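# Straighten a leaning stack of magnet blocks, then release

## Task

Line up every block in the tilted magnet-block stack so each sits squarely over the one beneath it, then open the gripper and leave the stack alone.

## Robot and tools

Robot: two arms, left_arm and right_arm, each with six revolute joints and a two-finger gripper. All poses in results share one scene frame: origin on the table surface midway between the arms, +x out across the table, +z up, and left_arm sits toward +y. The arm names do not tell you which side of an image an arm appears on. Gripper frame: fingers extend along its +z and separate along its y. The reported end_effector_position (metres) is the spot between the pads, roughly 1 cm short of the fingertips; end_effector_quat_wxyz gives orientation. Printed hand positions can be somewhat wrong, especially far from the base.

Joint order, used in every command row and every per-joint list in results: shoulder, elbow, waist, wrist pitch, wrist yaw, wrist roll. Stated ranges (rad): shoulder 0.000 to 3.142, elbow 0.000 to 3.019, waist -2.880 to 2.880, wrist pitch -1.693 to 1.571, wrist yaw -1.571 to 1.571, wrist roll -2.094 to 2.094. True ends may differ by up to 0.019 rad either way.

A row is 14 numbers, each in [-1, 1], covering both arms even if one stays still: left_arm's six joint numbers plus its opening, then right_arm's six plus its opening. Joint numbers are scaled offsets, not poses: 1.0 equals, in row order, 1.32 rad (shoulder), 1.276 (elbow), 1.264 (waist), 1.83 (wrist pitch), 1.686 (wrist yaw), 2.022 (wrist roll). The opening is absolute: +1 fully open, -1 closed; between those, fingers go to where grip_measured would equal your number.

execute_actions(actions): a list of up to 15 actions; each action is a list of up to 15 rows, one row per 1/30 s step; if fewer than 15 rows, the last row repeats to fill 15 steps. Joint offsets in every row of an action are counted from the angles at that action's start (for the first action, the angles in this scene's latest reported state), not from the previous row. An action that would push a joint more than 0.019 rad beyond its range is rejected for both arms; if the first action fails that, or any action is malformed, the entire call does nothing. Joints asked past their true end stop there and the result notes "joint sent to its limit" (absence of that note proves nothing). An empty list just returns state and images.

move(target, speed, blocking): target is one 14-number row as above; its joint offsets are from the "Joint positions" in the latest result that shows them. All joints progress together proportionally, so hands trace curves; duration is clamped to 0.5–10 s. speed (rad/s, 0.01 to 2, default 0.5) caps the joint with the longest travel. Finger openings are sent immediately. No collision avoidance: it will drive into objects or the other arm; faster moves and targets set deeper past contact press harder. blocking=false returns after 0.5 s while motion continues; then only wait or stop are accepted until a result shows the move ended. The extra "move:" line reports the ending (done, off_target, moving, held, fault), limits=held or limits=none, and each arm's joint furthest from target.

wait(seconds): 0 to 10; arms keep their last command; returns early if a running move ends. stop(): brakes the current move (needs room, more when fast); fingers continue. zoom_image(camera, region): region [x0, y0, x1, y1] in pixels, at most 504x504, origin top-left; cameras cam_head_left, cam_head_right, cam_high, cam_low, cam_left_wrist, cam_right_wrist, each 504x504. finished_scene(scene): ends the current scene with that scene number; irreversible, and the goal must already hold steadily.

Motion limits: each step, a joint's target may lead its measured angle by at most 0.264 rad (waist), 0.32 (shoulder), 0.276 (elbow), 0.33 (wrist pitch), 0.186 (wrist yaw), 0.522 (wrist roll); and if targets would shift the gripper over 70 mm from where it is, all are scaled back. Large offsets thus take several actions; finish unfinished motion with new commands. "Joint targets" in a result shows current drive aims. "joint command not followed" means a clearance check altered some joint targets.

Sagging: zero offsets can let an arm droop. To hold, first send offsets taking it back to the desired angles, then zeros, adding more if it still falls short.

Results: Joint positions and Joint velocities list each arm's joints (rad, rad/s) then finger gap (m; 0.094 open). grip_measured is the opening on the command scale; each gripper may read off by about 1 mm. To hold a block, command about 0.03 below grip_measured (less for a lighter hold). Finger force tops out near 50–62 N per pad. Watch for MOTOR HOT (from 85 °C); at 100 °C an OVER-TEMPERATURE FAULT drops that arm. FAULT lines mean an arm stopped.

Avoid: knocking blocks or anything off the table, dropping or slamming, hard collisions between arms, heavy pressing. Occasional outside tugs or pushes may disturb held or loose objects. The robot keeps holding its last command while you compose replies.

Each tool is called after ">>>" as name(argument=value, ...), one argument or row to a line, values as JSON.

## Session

>>> execute_actions(
  actions=[],
)

Scene clock: 0.00 s.
left_arm: end_effector_position=(+0.2368, +0.5071, +0.2485) grip_measured=+1.000 end_effector_quat_wxyz=(+0.069, +0.804, -0.587, +0.065) | right_arm: end_effector_position=(+0.3044, -0.0669, +0.3723) grip_measured=+1.000 end_effector_quat_wxyz=(+0.587, -0.501, +0.628, -0.101)
Joint names: [shoulder, elbow, waist, wrist pitch, wrist yaw, wrist roll]
Joint positions: left_arm=[ 1.262  1.206  0.965 -1.651  0.132 -0.943  0.094] | right_arm=[ 0.688  0.744  0.581 -0.361  0.244 -0.767  0.094]
Joint velocities: left_arm=[-0.005 -0.002 -0.005 -0.017  0.022 -0.007  0.   ] | right_arm=[-0.005 -0.012  0.005 -0.017  0.066  0.051  0.   ]
Motor temperatures (°C, as the motors report them): left_arm=[32 29 28 27 30 27] | right_arm=[32 31 28 29 30 28]
Joint targets: left_arm=[1.258 1.233 0.965 -1.651 0.132 -0.943] | right_arm=[0.687 0.776 0.581 -0.356 0.244 -0.767]

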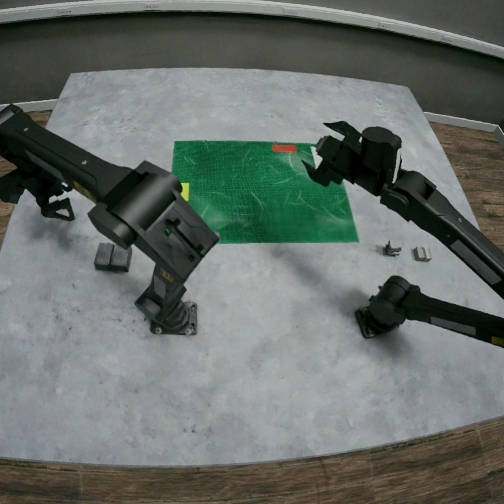

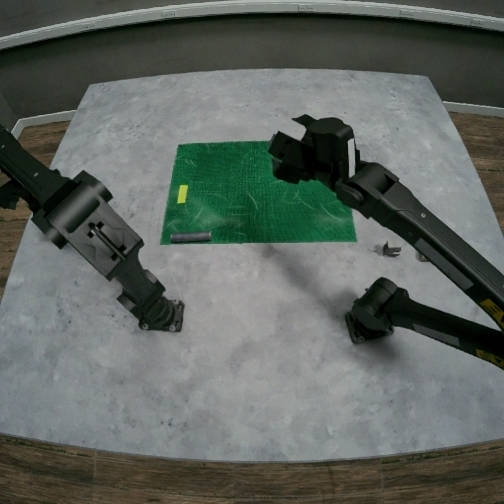

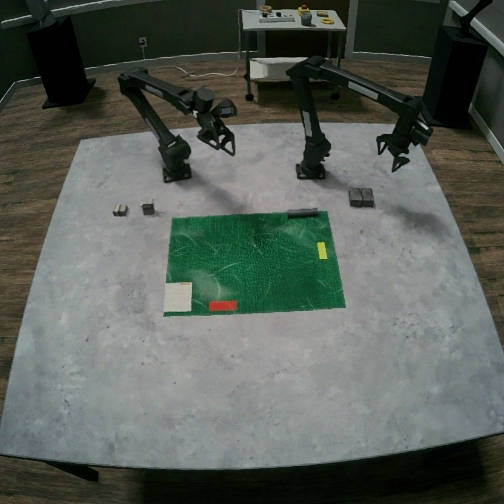

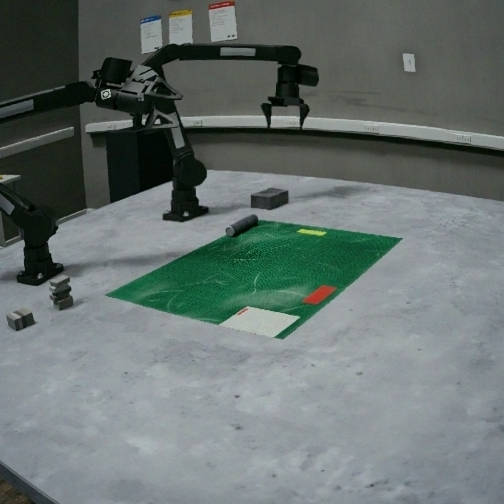

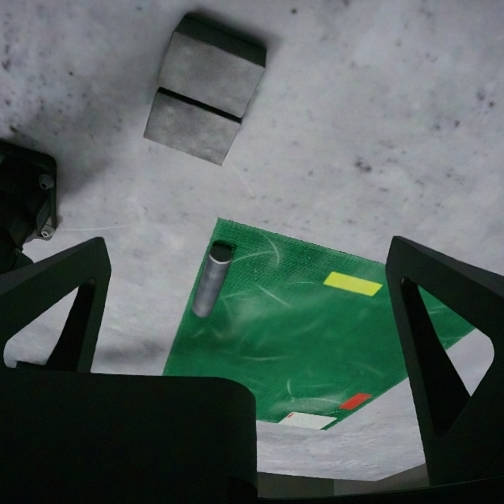

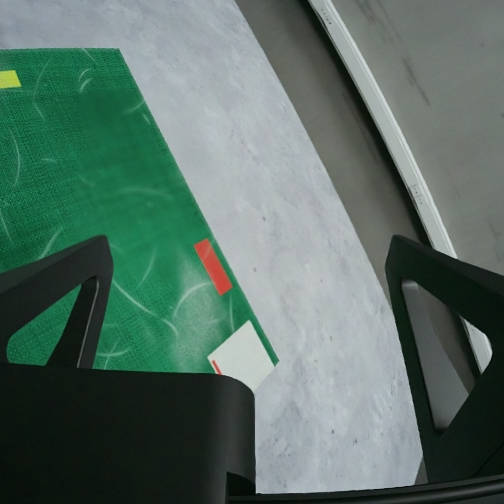

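>>> move(
  target=[0,0.02,0,0,0,0,1,0.25,0.074,-0.848,-0.56,-0.15,0.385,1],
  speed=0.8,
)

>>> zoom_image(
  camera="cam_low",
  region=[0,240,100,340],
)

Scene clock: 3.83 s.
left_arm: end_effector_position=(+0.2362, +0.5063, +0.2471) grip_measured=+1.000 end_effector_quat_wxyz=(+0.071, +0.804, -0.586, +0.065) | right_arm: end_effector_position=(+0.2300, -0.3744, +0.1560) grip_measured=+1.000 end_effector_quat_wxyz=(-0.014, +0.154, +0.988, +0.005)
Joint names: [shoulder, elbow, waist, wrist pitch, wrist yaw, wrist roll]
Joint positions: left_arm=[ 1.262  1.202  0.965 -1.651  0.132 -0.943  0.094] | right_arm=[ 1.014  0.786 -0.489 -1.373 -0.006 -0.002  0.094]
Joint velocities: left_arm=[-0.015 -0.012 -0.005 -0.012  0.007 -0.007  0.   ] | right_arm=[-0.005 -0.002 -0.015  0.002 -0.051 -0.037  0.   ]
Motor temperatures (°C, as the motors report them): left_arm=[33 30 28 27 30 27] | right_arm=[32 33 28 29 30 28]
Joint targets: left_arm=[1.262 1.231 0.965 -1.651 0.132 -0.943] | right_arm=[1.018 0.838 -0.491 -1.386 -0.009 0.011]
move: off_target (left_arm, right_arm); limits=none; left_arm: farthest joint: the elbow, 0.029 radians from its target (0.026 radians at the start); right_arm: farthest joint: the elbow, 0.052 radians from its target (0.095 radians at the start)

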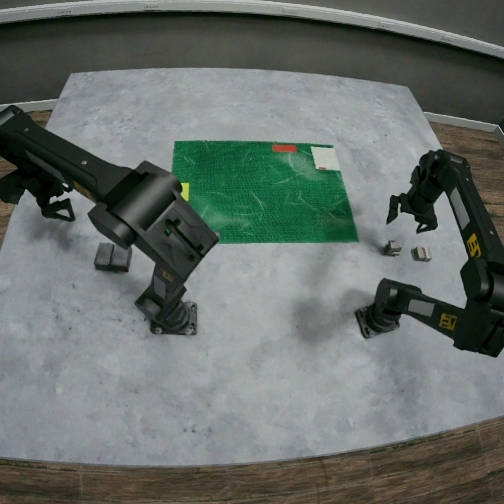

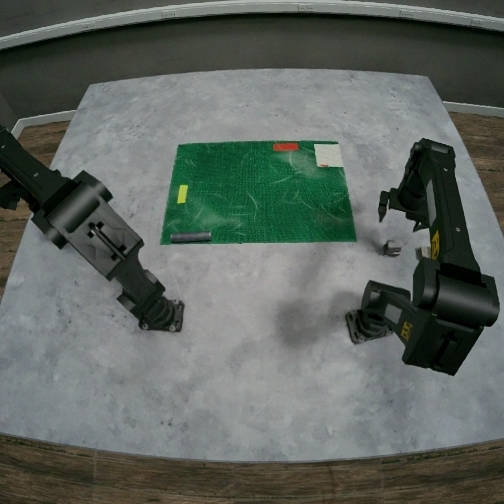

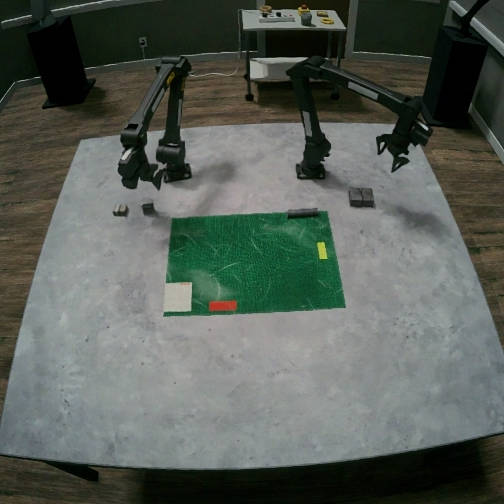

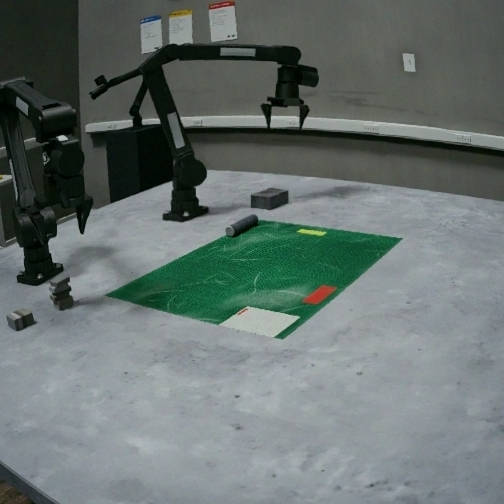

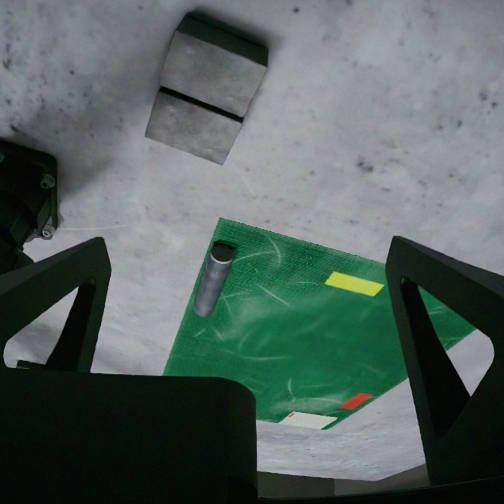

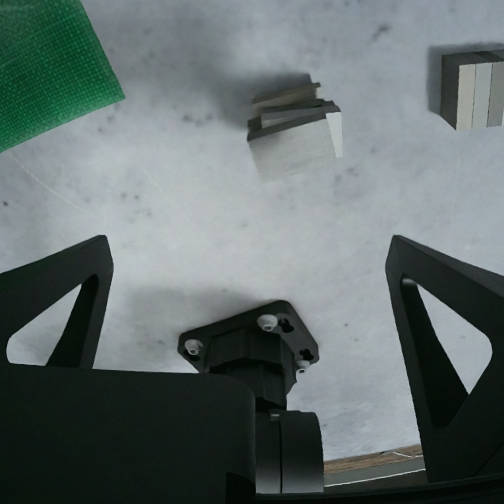

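Region (0, 240, 100, 340) of cam_low's 504x504 image, scaled by 5.040, with more detail than that image has.

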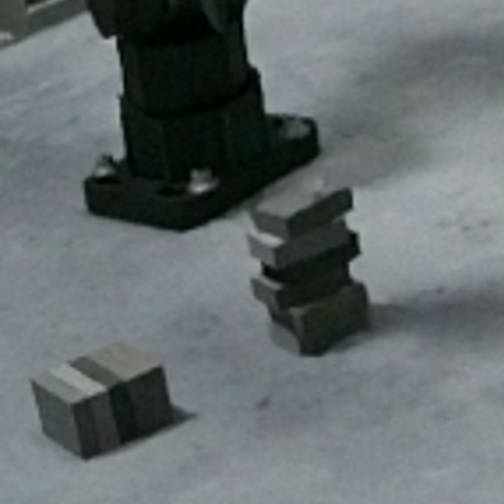

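>>> move(
  target=[0,0.02,0,0,0,0,1,0.063,-0.095,-0.063,0.134,0,-0.1,0.6],
  speed=0.3,
)

Scene clock: 7.33 s.
left_arm: end_effector_position=(+0.2358, +0.5058, +0.2463) grip_measured=+1.000 end_effector_quat_wxyz=(+0.072, +0.804, -0.586, +0.065) | right_arm: end_effector_position=(+0.2335, -0.3936, +0.0925) grip_measured=+0.603 end_effector_quat_wxyz=(-0.001, +0.094, +0.996, +0.003)
Joint names: [shoulder, elbow, waist, wrist pitch, wrist yaw, wrist roll]
Joint positions: left_arm=[ 1.262  1.2    0.965 -1.651  0.132 -0.943  0.094] | right_arm=[ 1.092  0.661 -0.557 -1.143 -0.006 -0.191  0.075]
Joint velocities: left_arm=[ 0.005  0.002 -0.005 -0.017 -0.081  0.007  0.   ] | right_arm=[-0.005 -0.017 -0.015 -0.007 -0.066 -0.022  0.   ]
Motor temperatures (°C, as the motors report them): left_arm=[33 31 28 27 30 27] | right_arm=[32 34 28 29 30 28]
Joint targets: left_arm=[1.262 1.228 0.965 -1.651 0.132 -0.943] | right_arm=[1.097 0.665 -0.569 -1.128 -0.006 -0.204]
move: off_target (left_arm); limits=none; left_arm: farthest joint: the elbow, 0.028 radians from its target (0.025 radians at the start); right_arm: farthest joint: the wrist pitch, 0.015 radians from its target (0.245 radians at the start)

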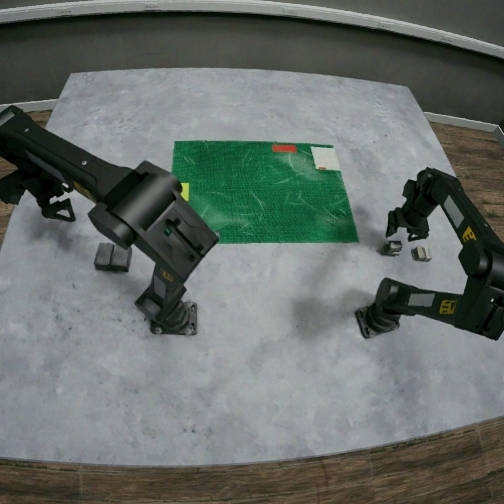

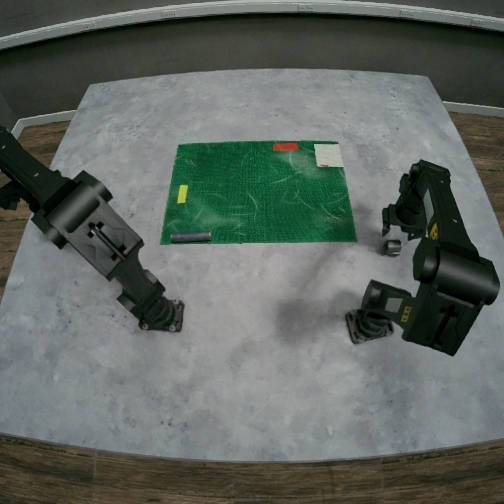

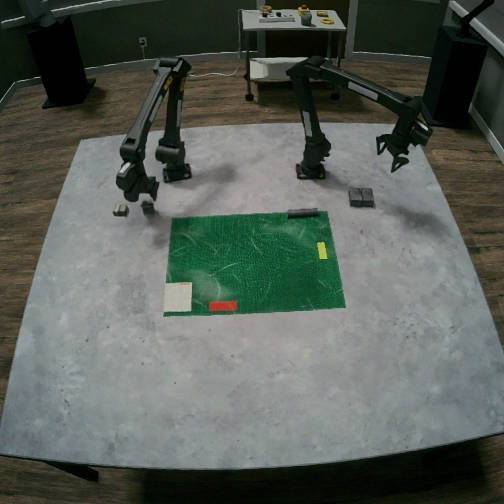

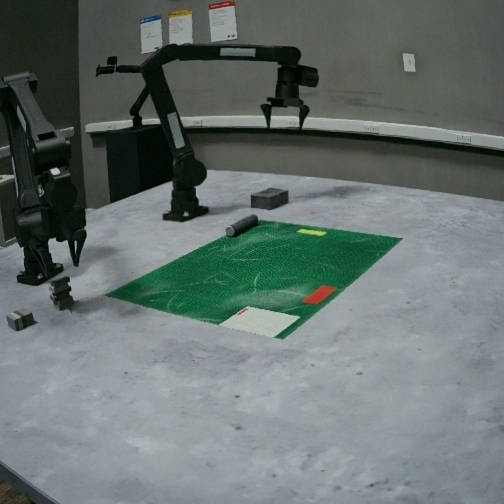

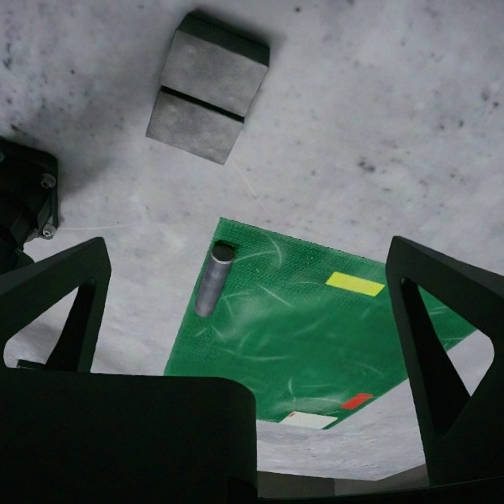

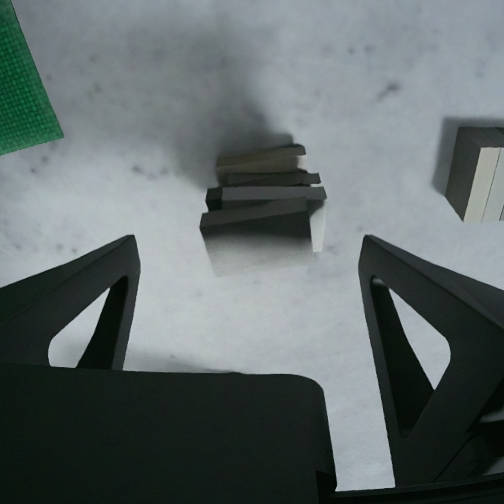

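>>> move(
  target=[0,0.02,0,0,0,0,1,0,0.004,-0.023,0,0,0.755,0.5],
  speed=1.2,
)

Scene clock: 10.33 s.
left_arm: end_effector_position=(+0.2352, +0.5049, +0.2449) grip_measured=+1.000 end_effector_quat_wxyz=(+0.074, +0.804, -0.586, +0.065) | right_arm: end_effector_position=(+0.2320, -0.3972, +0.0925) grip_measured=+0.503 end_effector_quat_wxyz=(-0.003, +0.757, +0.654, +0.002)
Joint names: [shoulder, elbow, waist, wrist pitch, wrist yaw, wrist roll]
Joint positions: left_arm=[ 1.262  1.196  0.965 -1.651  0.132 -0.943  0.094] | right_arm=[ 1.092  0.661 -0.573 -1.143 -0.006  1.323  0.071]
Joint velocities: left_arm=[-0.005 -0.007 -0.005 -0.002 -0.022  0.037  0.   ] | right_arm=[ 0.005 -0.007  0.005  0.007 -0.007 -0.066 -0.001]
Motor temperatures (°C, as the motors report them): left_arm=[33 31 28 27 30 27] | right_arm=[32 34 28 29 30 28]
Joint targets: left_arm=[1.262 1.225 0.965 -1.651 0.132 -0.943] | right_arm=[1.092 0.666 -0.586 -1.143 -0.006 1.336]
move: off_target (left_arm); limits=none; left_arm: farthest joint: the elbow, 0.030 radians from its target (0.026 radians at the start); right_arm: farthest joint: the waist, 0.014 radians from its target (0.029 radians at the start)

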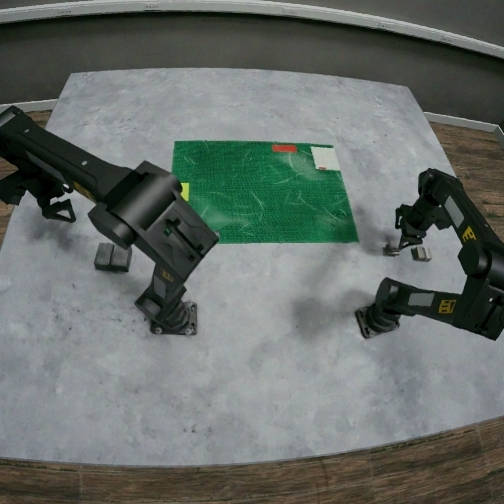

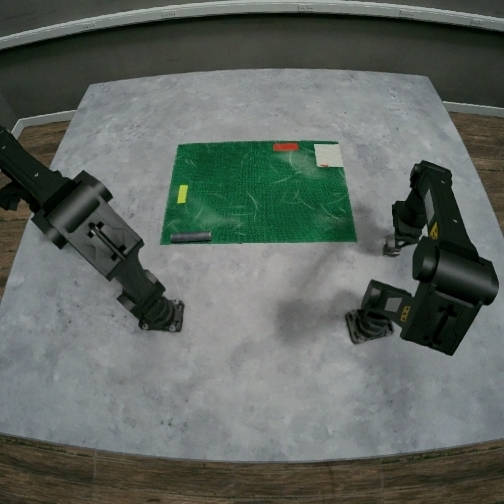

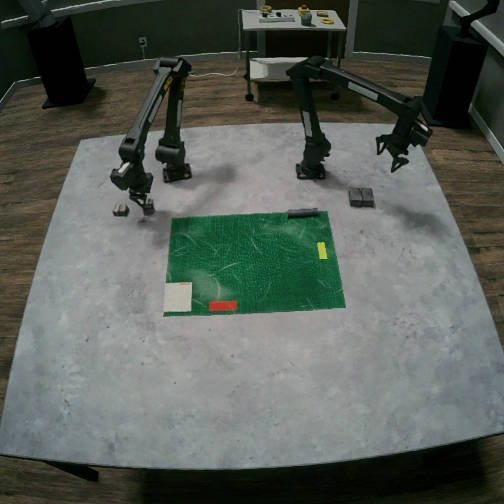

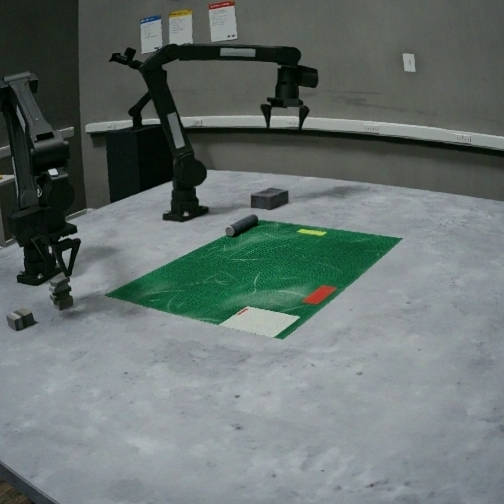

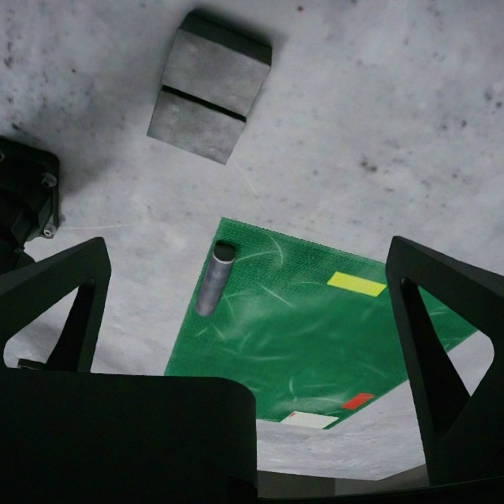

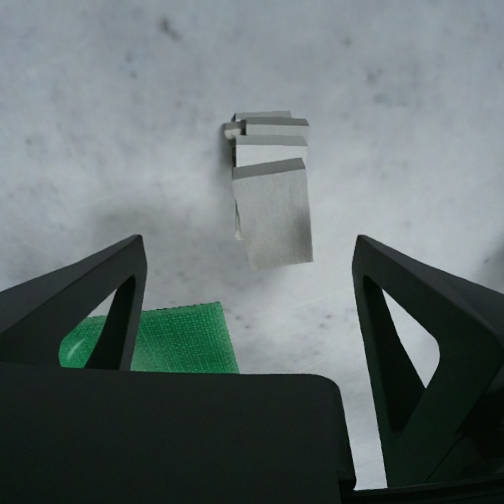

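>>> move(
  target=[0,0.025,0,0,0,0,1,0.061,-0.087,-0.016,0.105,0,0,0.3],
  speed=0.2,
)

Scene clock: 13.03 s.
left_arm: end_effector_position=(+0.2348, +0.5044, +0.2441) grip_measured=+1.000 end_effector_quat_wxyz=(+0.075, +0.804, -0.586, +0.065) | right_arm: end_effector_position=(+0.2213, -0.3947, +0.0379) grip_measured=+0.303 end_effector_quat_wxyz=(-0.007, +0.759, +0.651, -0.000)
Joint names: [shoulder, elbow, waist, wrist pitch, wrist yaw, wrist roll]
Joint positions: left_arm=[ 1.262  1.193  0.965 -1.651  0.132 -0.943  0.094] | right_arm=[ 1.166  0.547 -0.58  -0.965 -0.006  1.323  0.061]
Joint velocities: left_arm=[ 0.005 -0.007  0.005 -0.002 -0.095 -0.051  0.   ] | right_arm=[-0.005 -0.007 -0.005  0.012 -0.007 -0.066 -0.001]
Motor temperatures (°C, as the motors report them): left_arm=[33 32 28 27 30 27] | right_arm=[32 34 28 29 30 28]
Joint targets: left_arm=[1.262 1.227 0.965 -1.651 0.132 -0.943] | right_arm=[1.173 0.550 -0.593 -0.950 -0.006 1.322]
move: off_target (left_arm); limits=none; left_arm: farthest joint: the elbow, 0.035 radians from its target (0.032 radians at the start); right_arm: farthest joint: the wrist pitch, 0.014 radians from its target (0.192 radians at the start)

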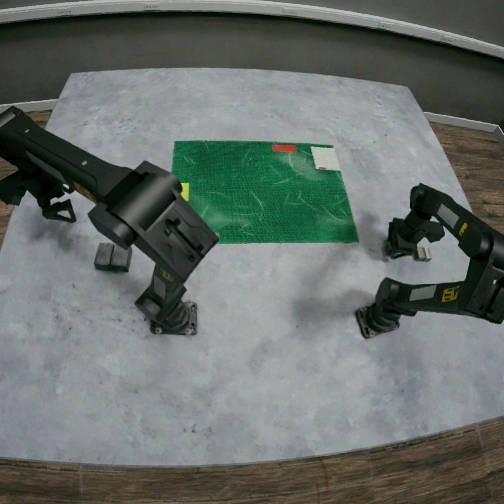

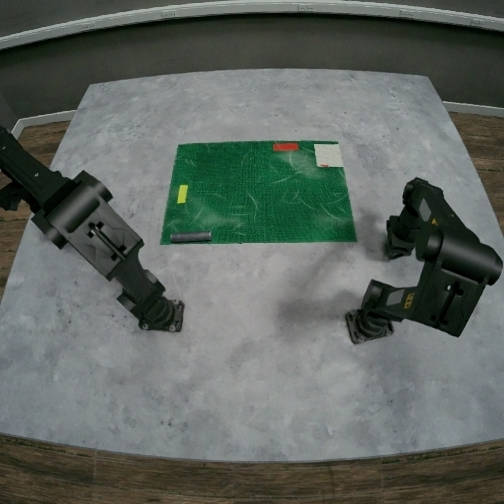

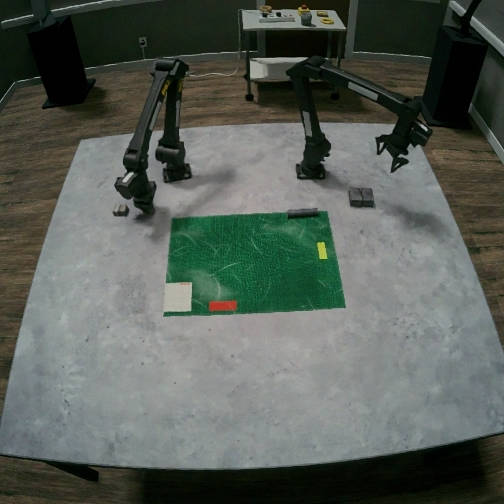

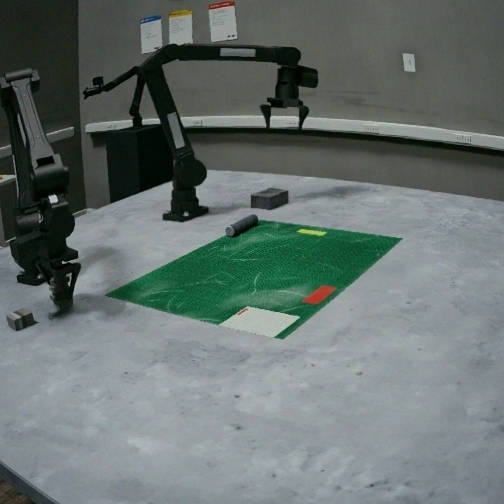

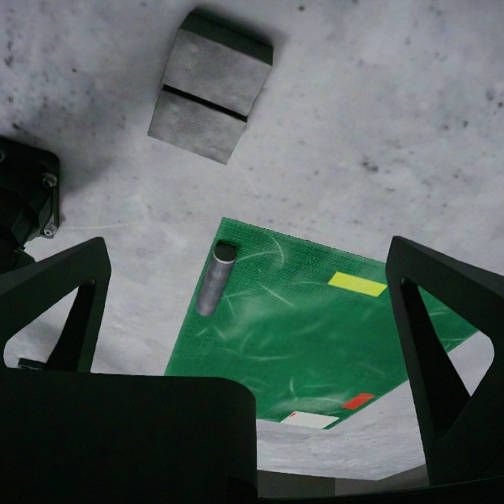

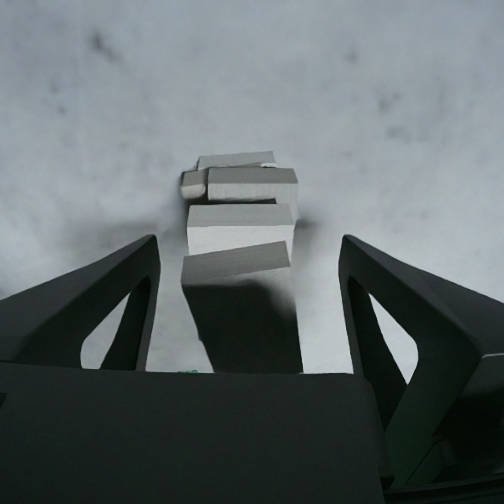

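>>> execute_actions(
  actions=[
    [[0,0.025,0,0,0,0,1,0.025,-0.008,0,0.03,0,0,0.1]],
    [[0,0,0,0,0,0,1,0.03,-0.004,0,0.034,0,0,0]],
    [[0,0,0,0,0,0,1,0,0.003,0,0,0,0,-0.3]],
    [[0,0,0,0,0,0,1,0,0.003,0,0,0,0,-0.45]],
    [[0,0,0,0,0,0,1,0,0.003,0,0,0,0,-0.65]],
  ],
)

Scene clock: 26.37 s.
left_arm: end_effector_position=(+0.2317, +0.5002, +0.2374) grip_measured=+1.000 end_effector_quat_wxyz=(+0.085, +0.804, -0.585, +0.065) | right_arm: end_effector_position=(+0.2251, -0.3965, +0.0168) grip_measured=-0.467 end_effector_quat_wxyz=(-0.007, +0.759, +0.651, -0.001)
Joint names: [shoulder, elbow, waist, wrist pitch, wrist yaw, wrist roll]
Joint positions: left_arm=[ 1.262  1.174  0.965 -1.651  0.132 -0.943  0.094] | right_arm=[ 1.232  0.526 -0.58  -0.879 -0.005  1.323  0.025]
Joint velocities: left_arm=[-0.015  0.007  0.005 -0.022 -0.007 -0.022  0.   ] | right_arm=[-0.015 -0.007 -0.005  0.017  0.037  0.037 -0.   ]
Motor temperatures (°C, as the motors report them): left_arm=[33 33 28 27 30 27] | right_arm=[32 34 28 29 30 28]
Joint targets: left_arm=[1.262 1.179 0.965 -1.651 0.132 -0.943] | right_arm=[1.232 0.530 -0.580 -0.879 -0.005 1.323]

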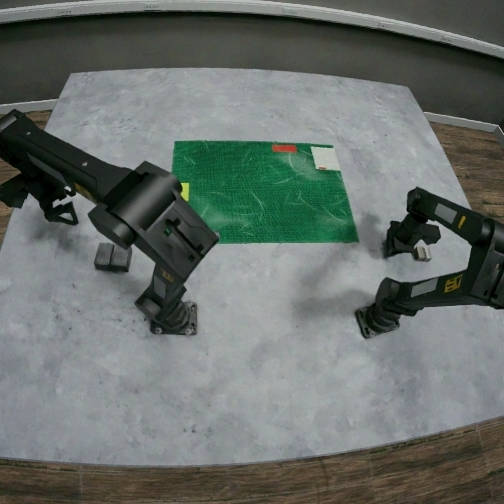

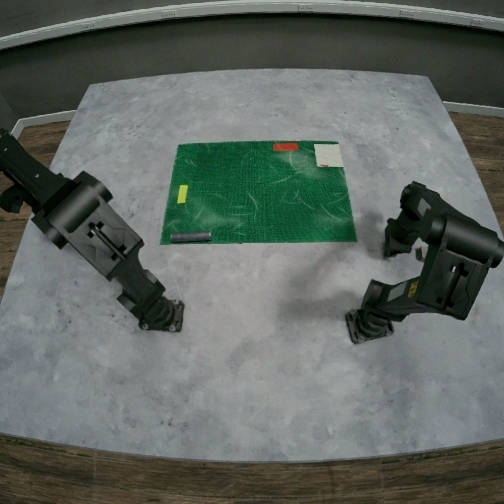

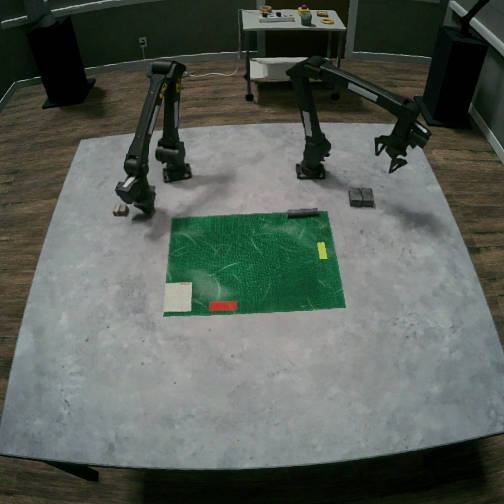

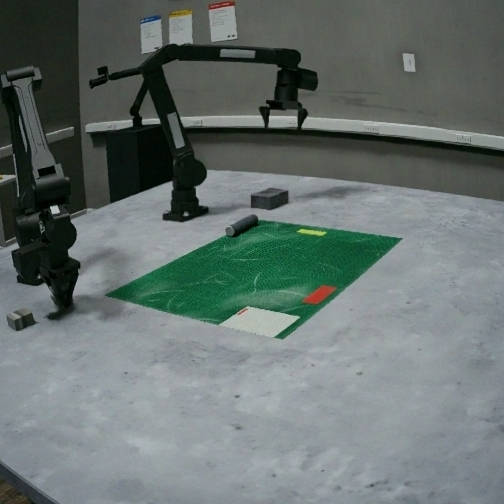

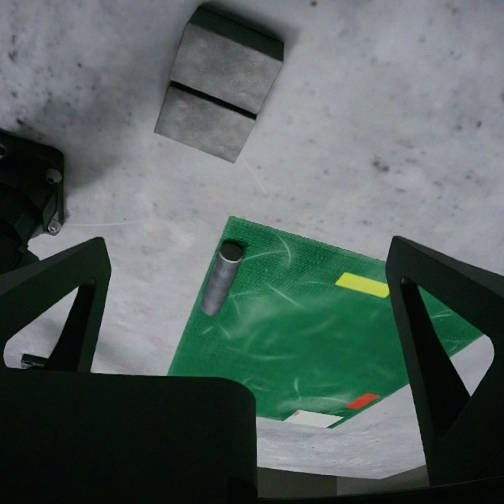

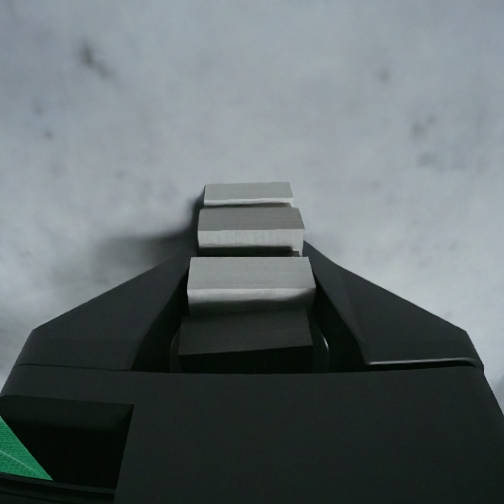

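>>> execute_actions(
  actions=[
    [[0,0.025,0,0,0,0,1,0,0.003,0,0,0,0,0.55]],
    [[0,0,0,0,0,0,1,0,0.003,0,0,0,-0.25,0.55]],
    [[0,0,0,0,0,0,1,0,0.003,0,0,0,-0.25,0.55]],
    [[0,0,0,0,0,0,1,0,0.003,0,0,0,-0.25,0.55]],
    [[0,0,0,0,0,0,1,0,0.003,0,0,0,0,0.55]],
  ],
)

Scene clock: 30.30 s.
left_arm: end_effector_position=(+0.2284, +0.4958, +0.2309) grip_measured=+1.000 end_effector_quat_wxyz=(+0.094, +0.804, -0.584, +0.065) | right_arm: end_effector_position=(+0.2251, -0.3965, +0.0168) grip_measured=+0.547 end_effector_quat_wxyz=(-0.006, +0.148, +0.989, +0.004)
Joint names: [shoulder, elbow, waist, wrist pitch, wrist yaw, wrist roll]
Joint positions: left_arm=[ 1.262  1.154  0.965 -1.651  0.132 -0.943  0.094] | right_arm=[ 1.232  0.526 -0.58  -0.879 -0.005 -0.104  0.073]
Joint velocities: left_arm=[-0.015 -0.002 -0.005 -0.002 -0.007 -0.051  0.   ] | right_arm=[-0.005 -0.007 -0.005 -0.007  0.11  -0.022 -0.   ]
Motor temperatures (°C, as the motors report them): left_arm=[33 33 28 27 30 27] | right_arm=[32 34 28 29 30 28]
Joint targets: left_arm=[1.262 1.159 0.965 -1.651 0.132 -0.943] | right_arm=[1.232 0.530 -0.580 -0.879 -0.005 -0.103]

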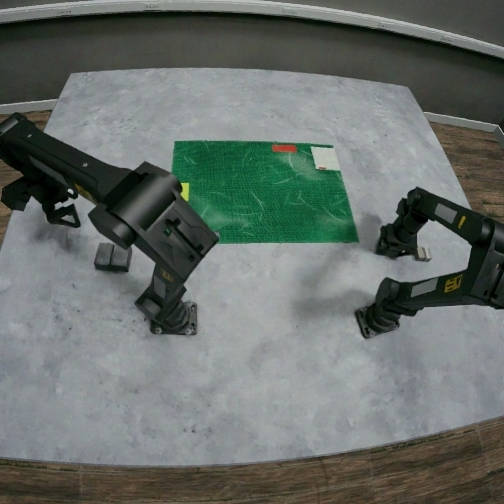

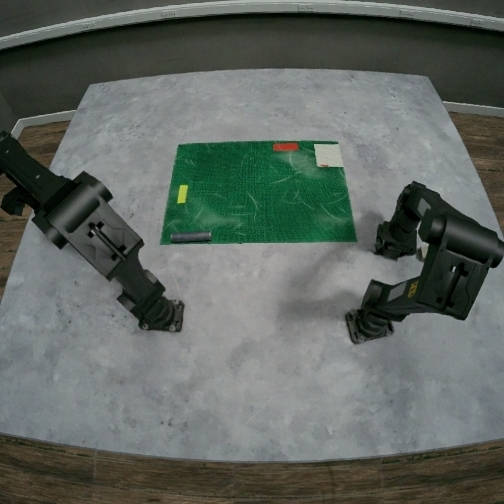

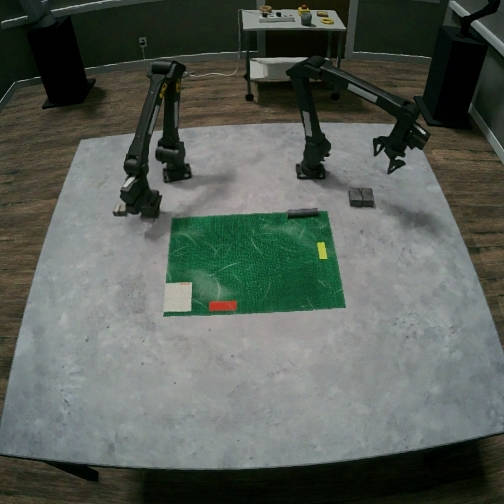

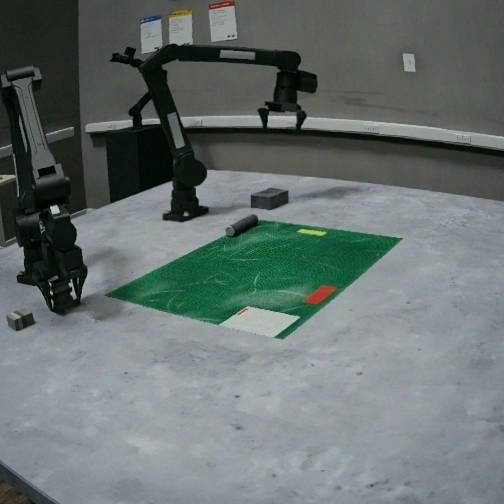

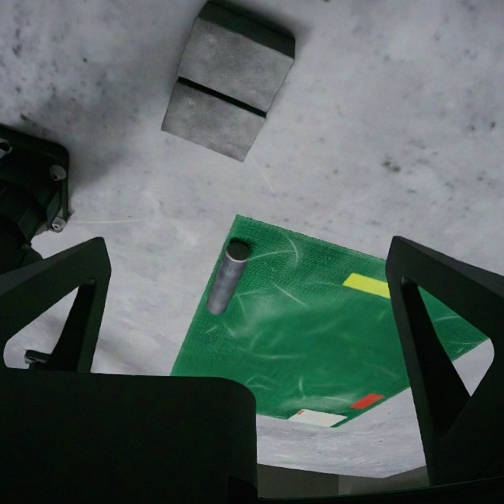

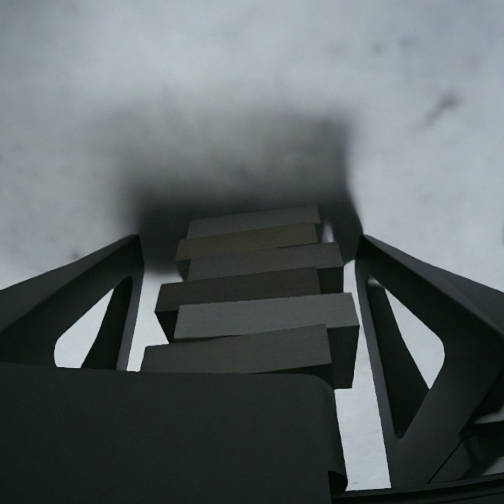

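>>> execute_actions(
  actions=[
    [[0,0.025,0,0,0,0,1,0,0.003,0,0,0,-0.079,0.3]],
    [[0,0.02,0,0,0,0,1,0,0.003,0,0,0,0,0]],
    [[0,0.02,0,0,0,0,1,0,0.003,0,0,0,0,-0.2]],
    [[0,0.02,0,0,0,0,1,0,0.003,0,0,0,0,-0.38]],
    [[0,0.02,0,0,0,0,1,0,0.003,0,0,0,0,0.15]],
    [[0,0.02,0,0,0,0,1,-0.034,0.045,0,-0.033,0,0,0.15]],
    [[0,0.02,0,0,0,0,1,0,0.02,0,0,0,0,0.15]],
  ],
)

Scene clock: 34.80 s.
left_arm: end_effector_position=(+0.2284, +0.4958, +0.2309) grip_measured=+1.000 end_effector_quat_wxyz=(+0.094, +0.804, -0.584, +0.065) | right_arm: end_effector_position=(+0.2263, -0.3978, +0.0314) grip_measured=+0.147 end_effector_quat_wxyz=(-0.001, +0.078, +0.997, +0.001)
Joint names: [shoulder, elbow, waist, wrist pitch, wrist yaw, wrist roll]
Joint positions: left_arm=[ 1.262  1.154  0.965 -1.651  0.132 -0.943  0.094] | right_arm=[ 1.191  0.544 -0.58  -0.926 -0.001 -0.246  0.054]
Joint velocities: left_arm=[-0.005  0.002  0.005  0.012 -0.022  0.007  0.   ] | right_arm=[-0.005 -0.007 -0.005 -0.032  0.037  0.022 -0.001]
Motor temperatures (°C, as the motors report them): left_arm=[33 33 28 27 30 27] | right_arm=[33 34 28 29 30 28]
Joint targets: left_arm=[1.262 1.180 0.965 -1.651 0.132 -0.943] | right_arm=[1.191 0.570 -0.580 -0.926 -0.001 -0.246]

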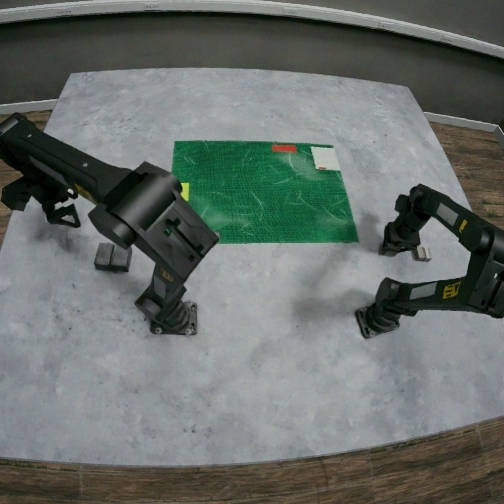

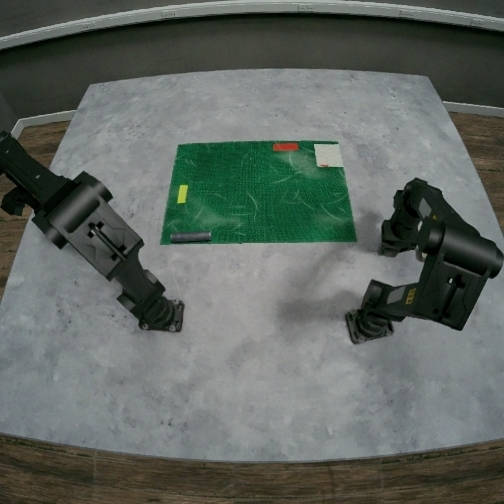

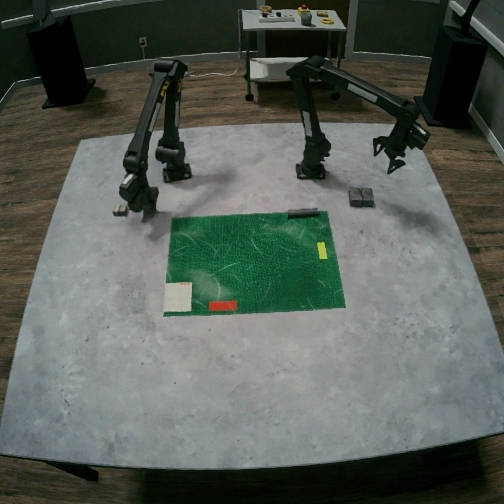

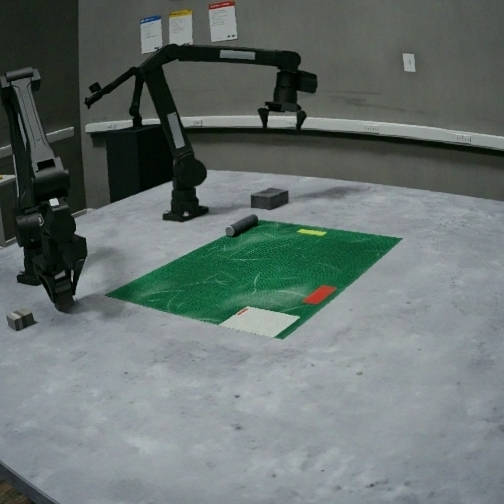

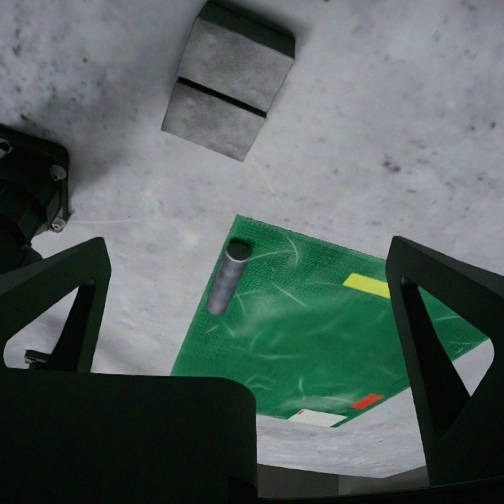

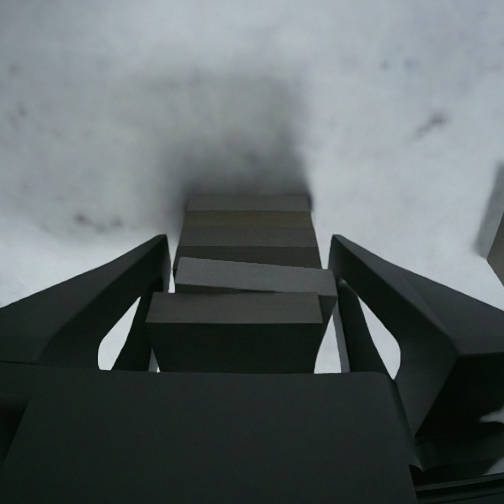

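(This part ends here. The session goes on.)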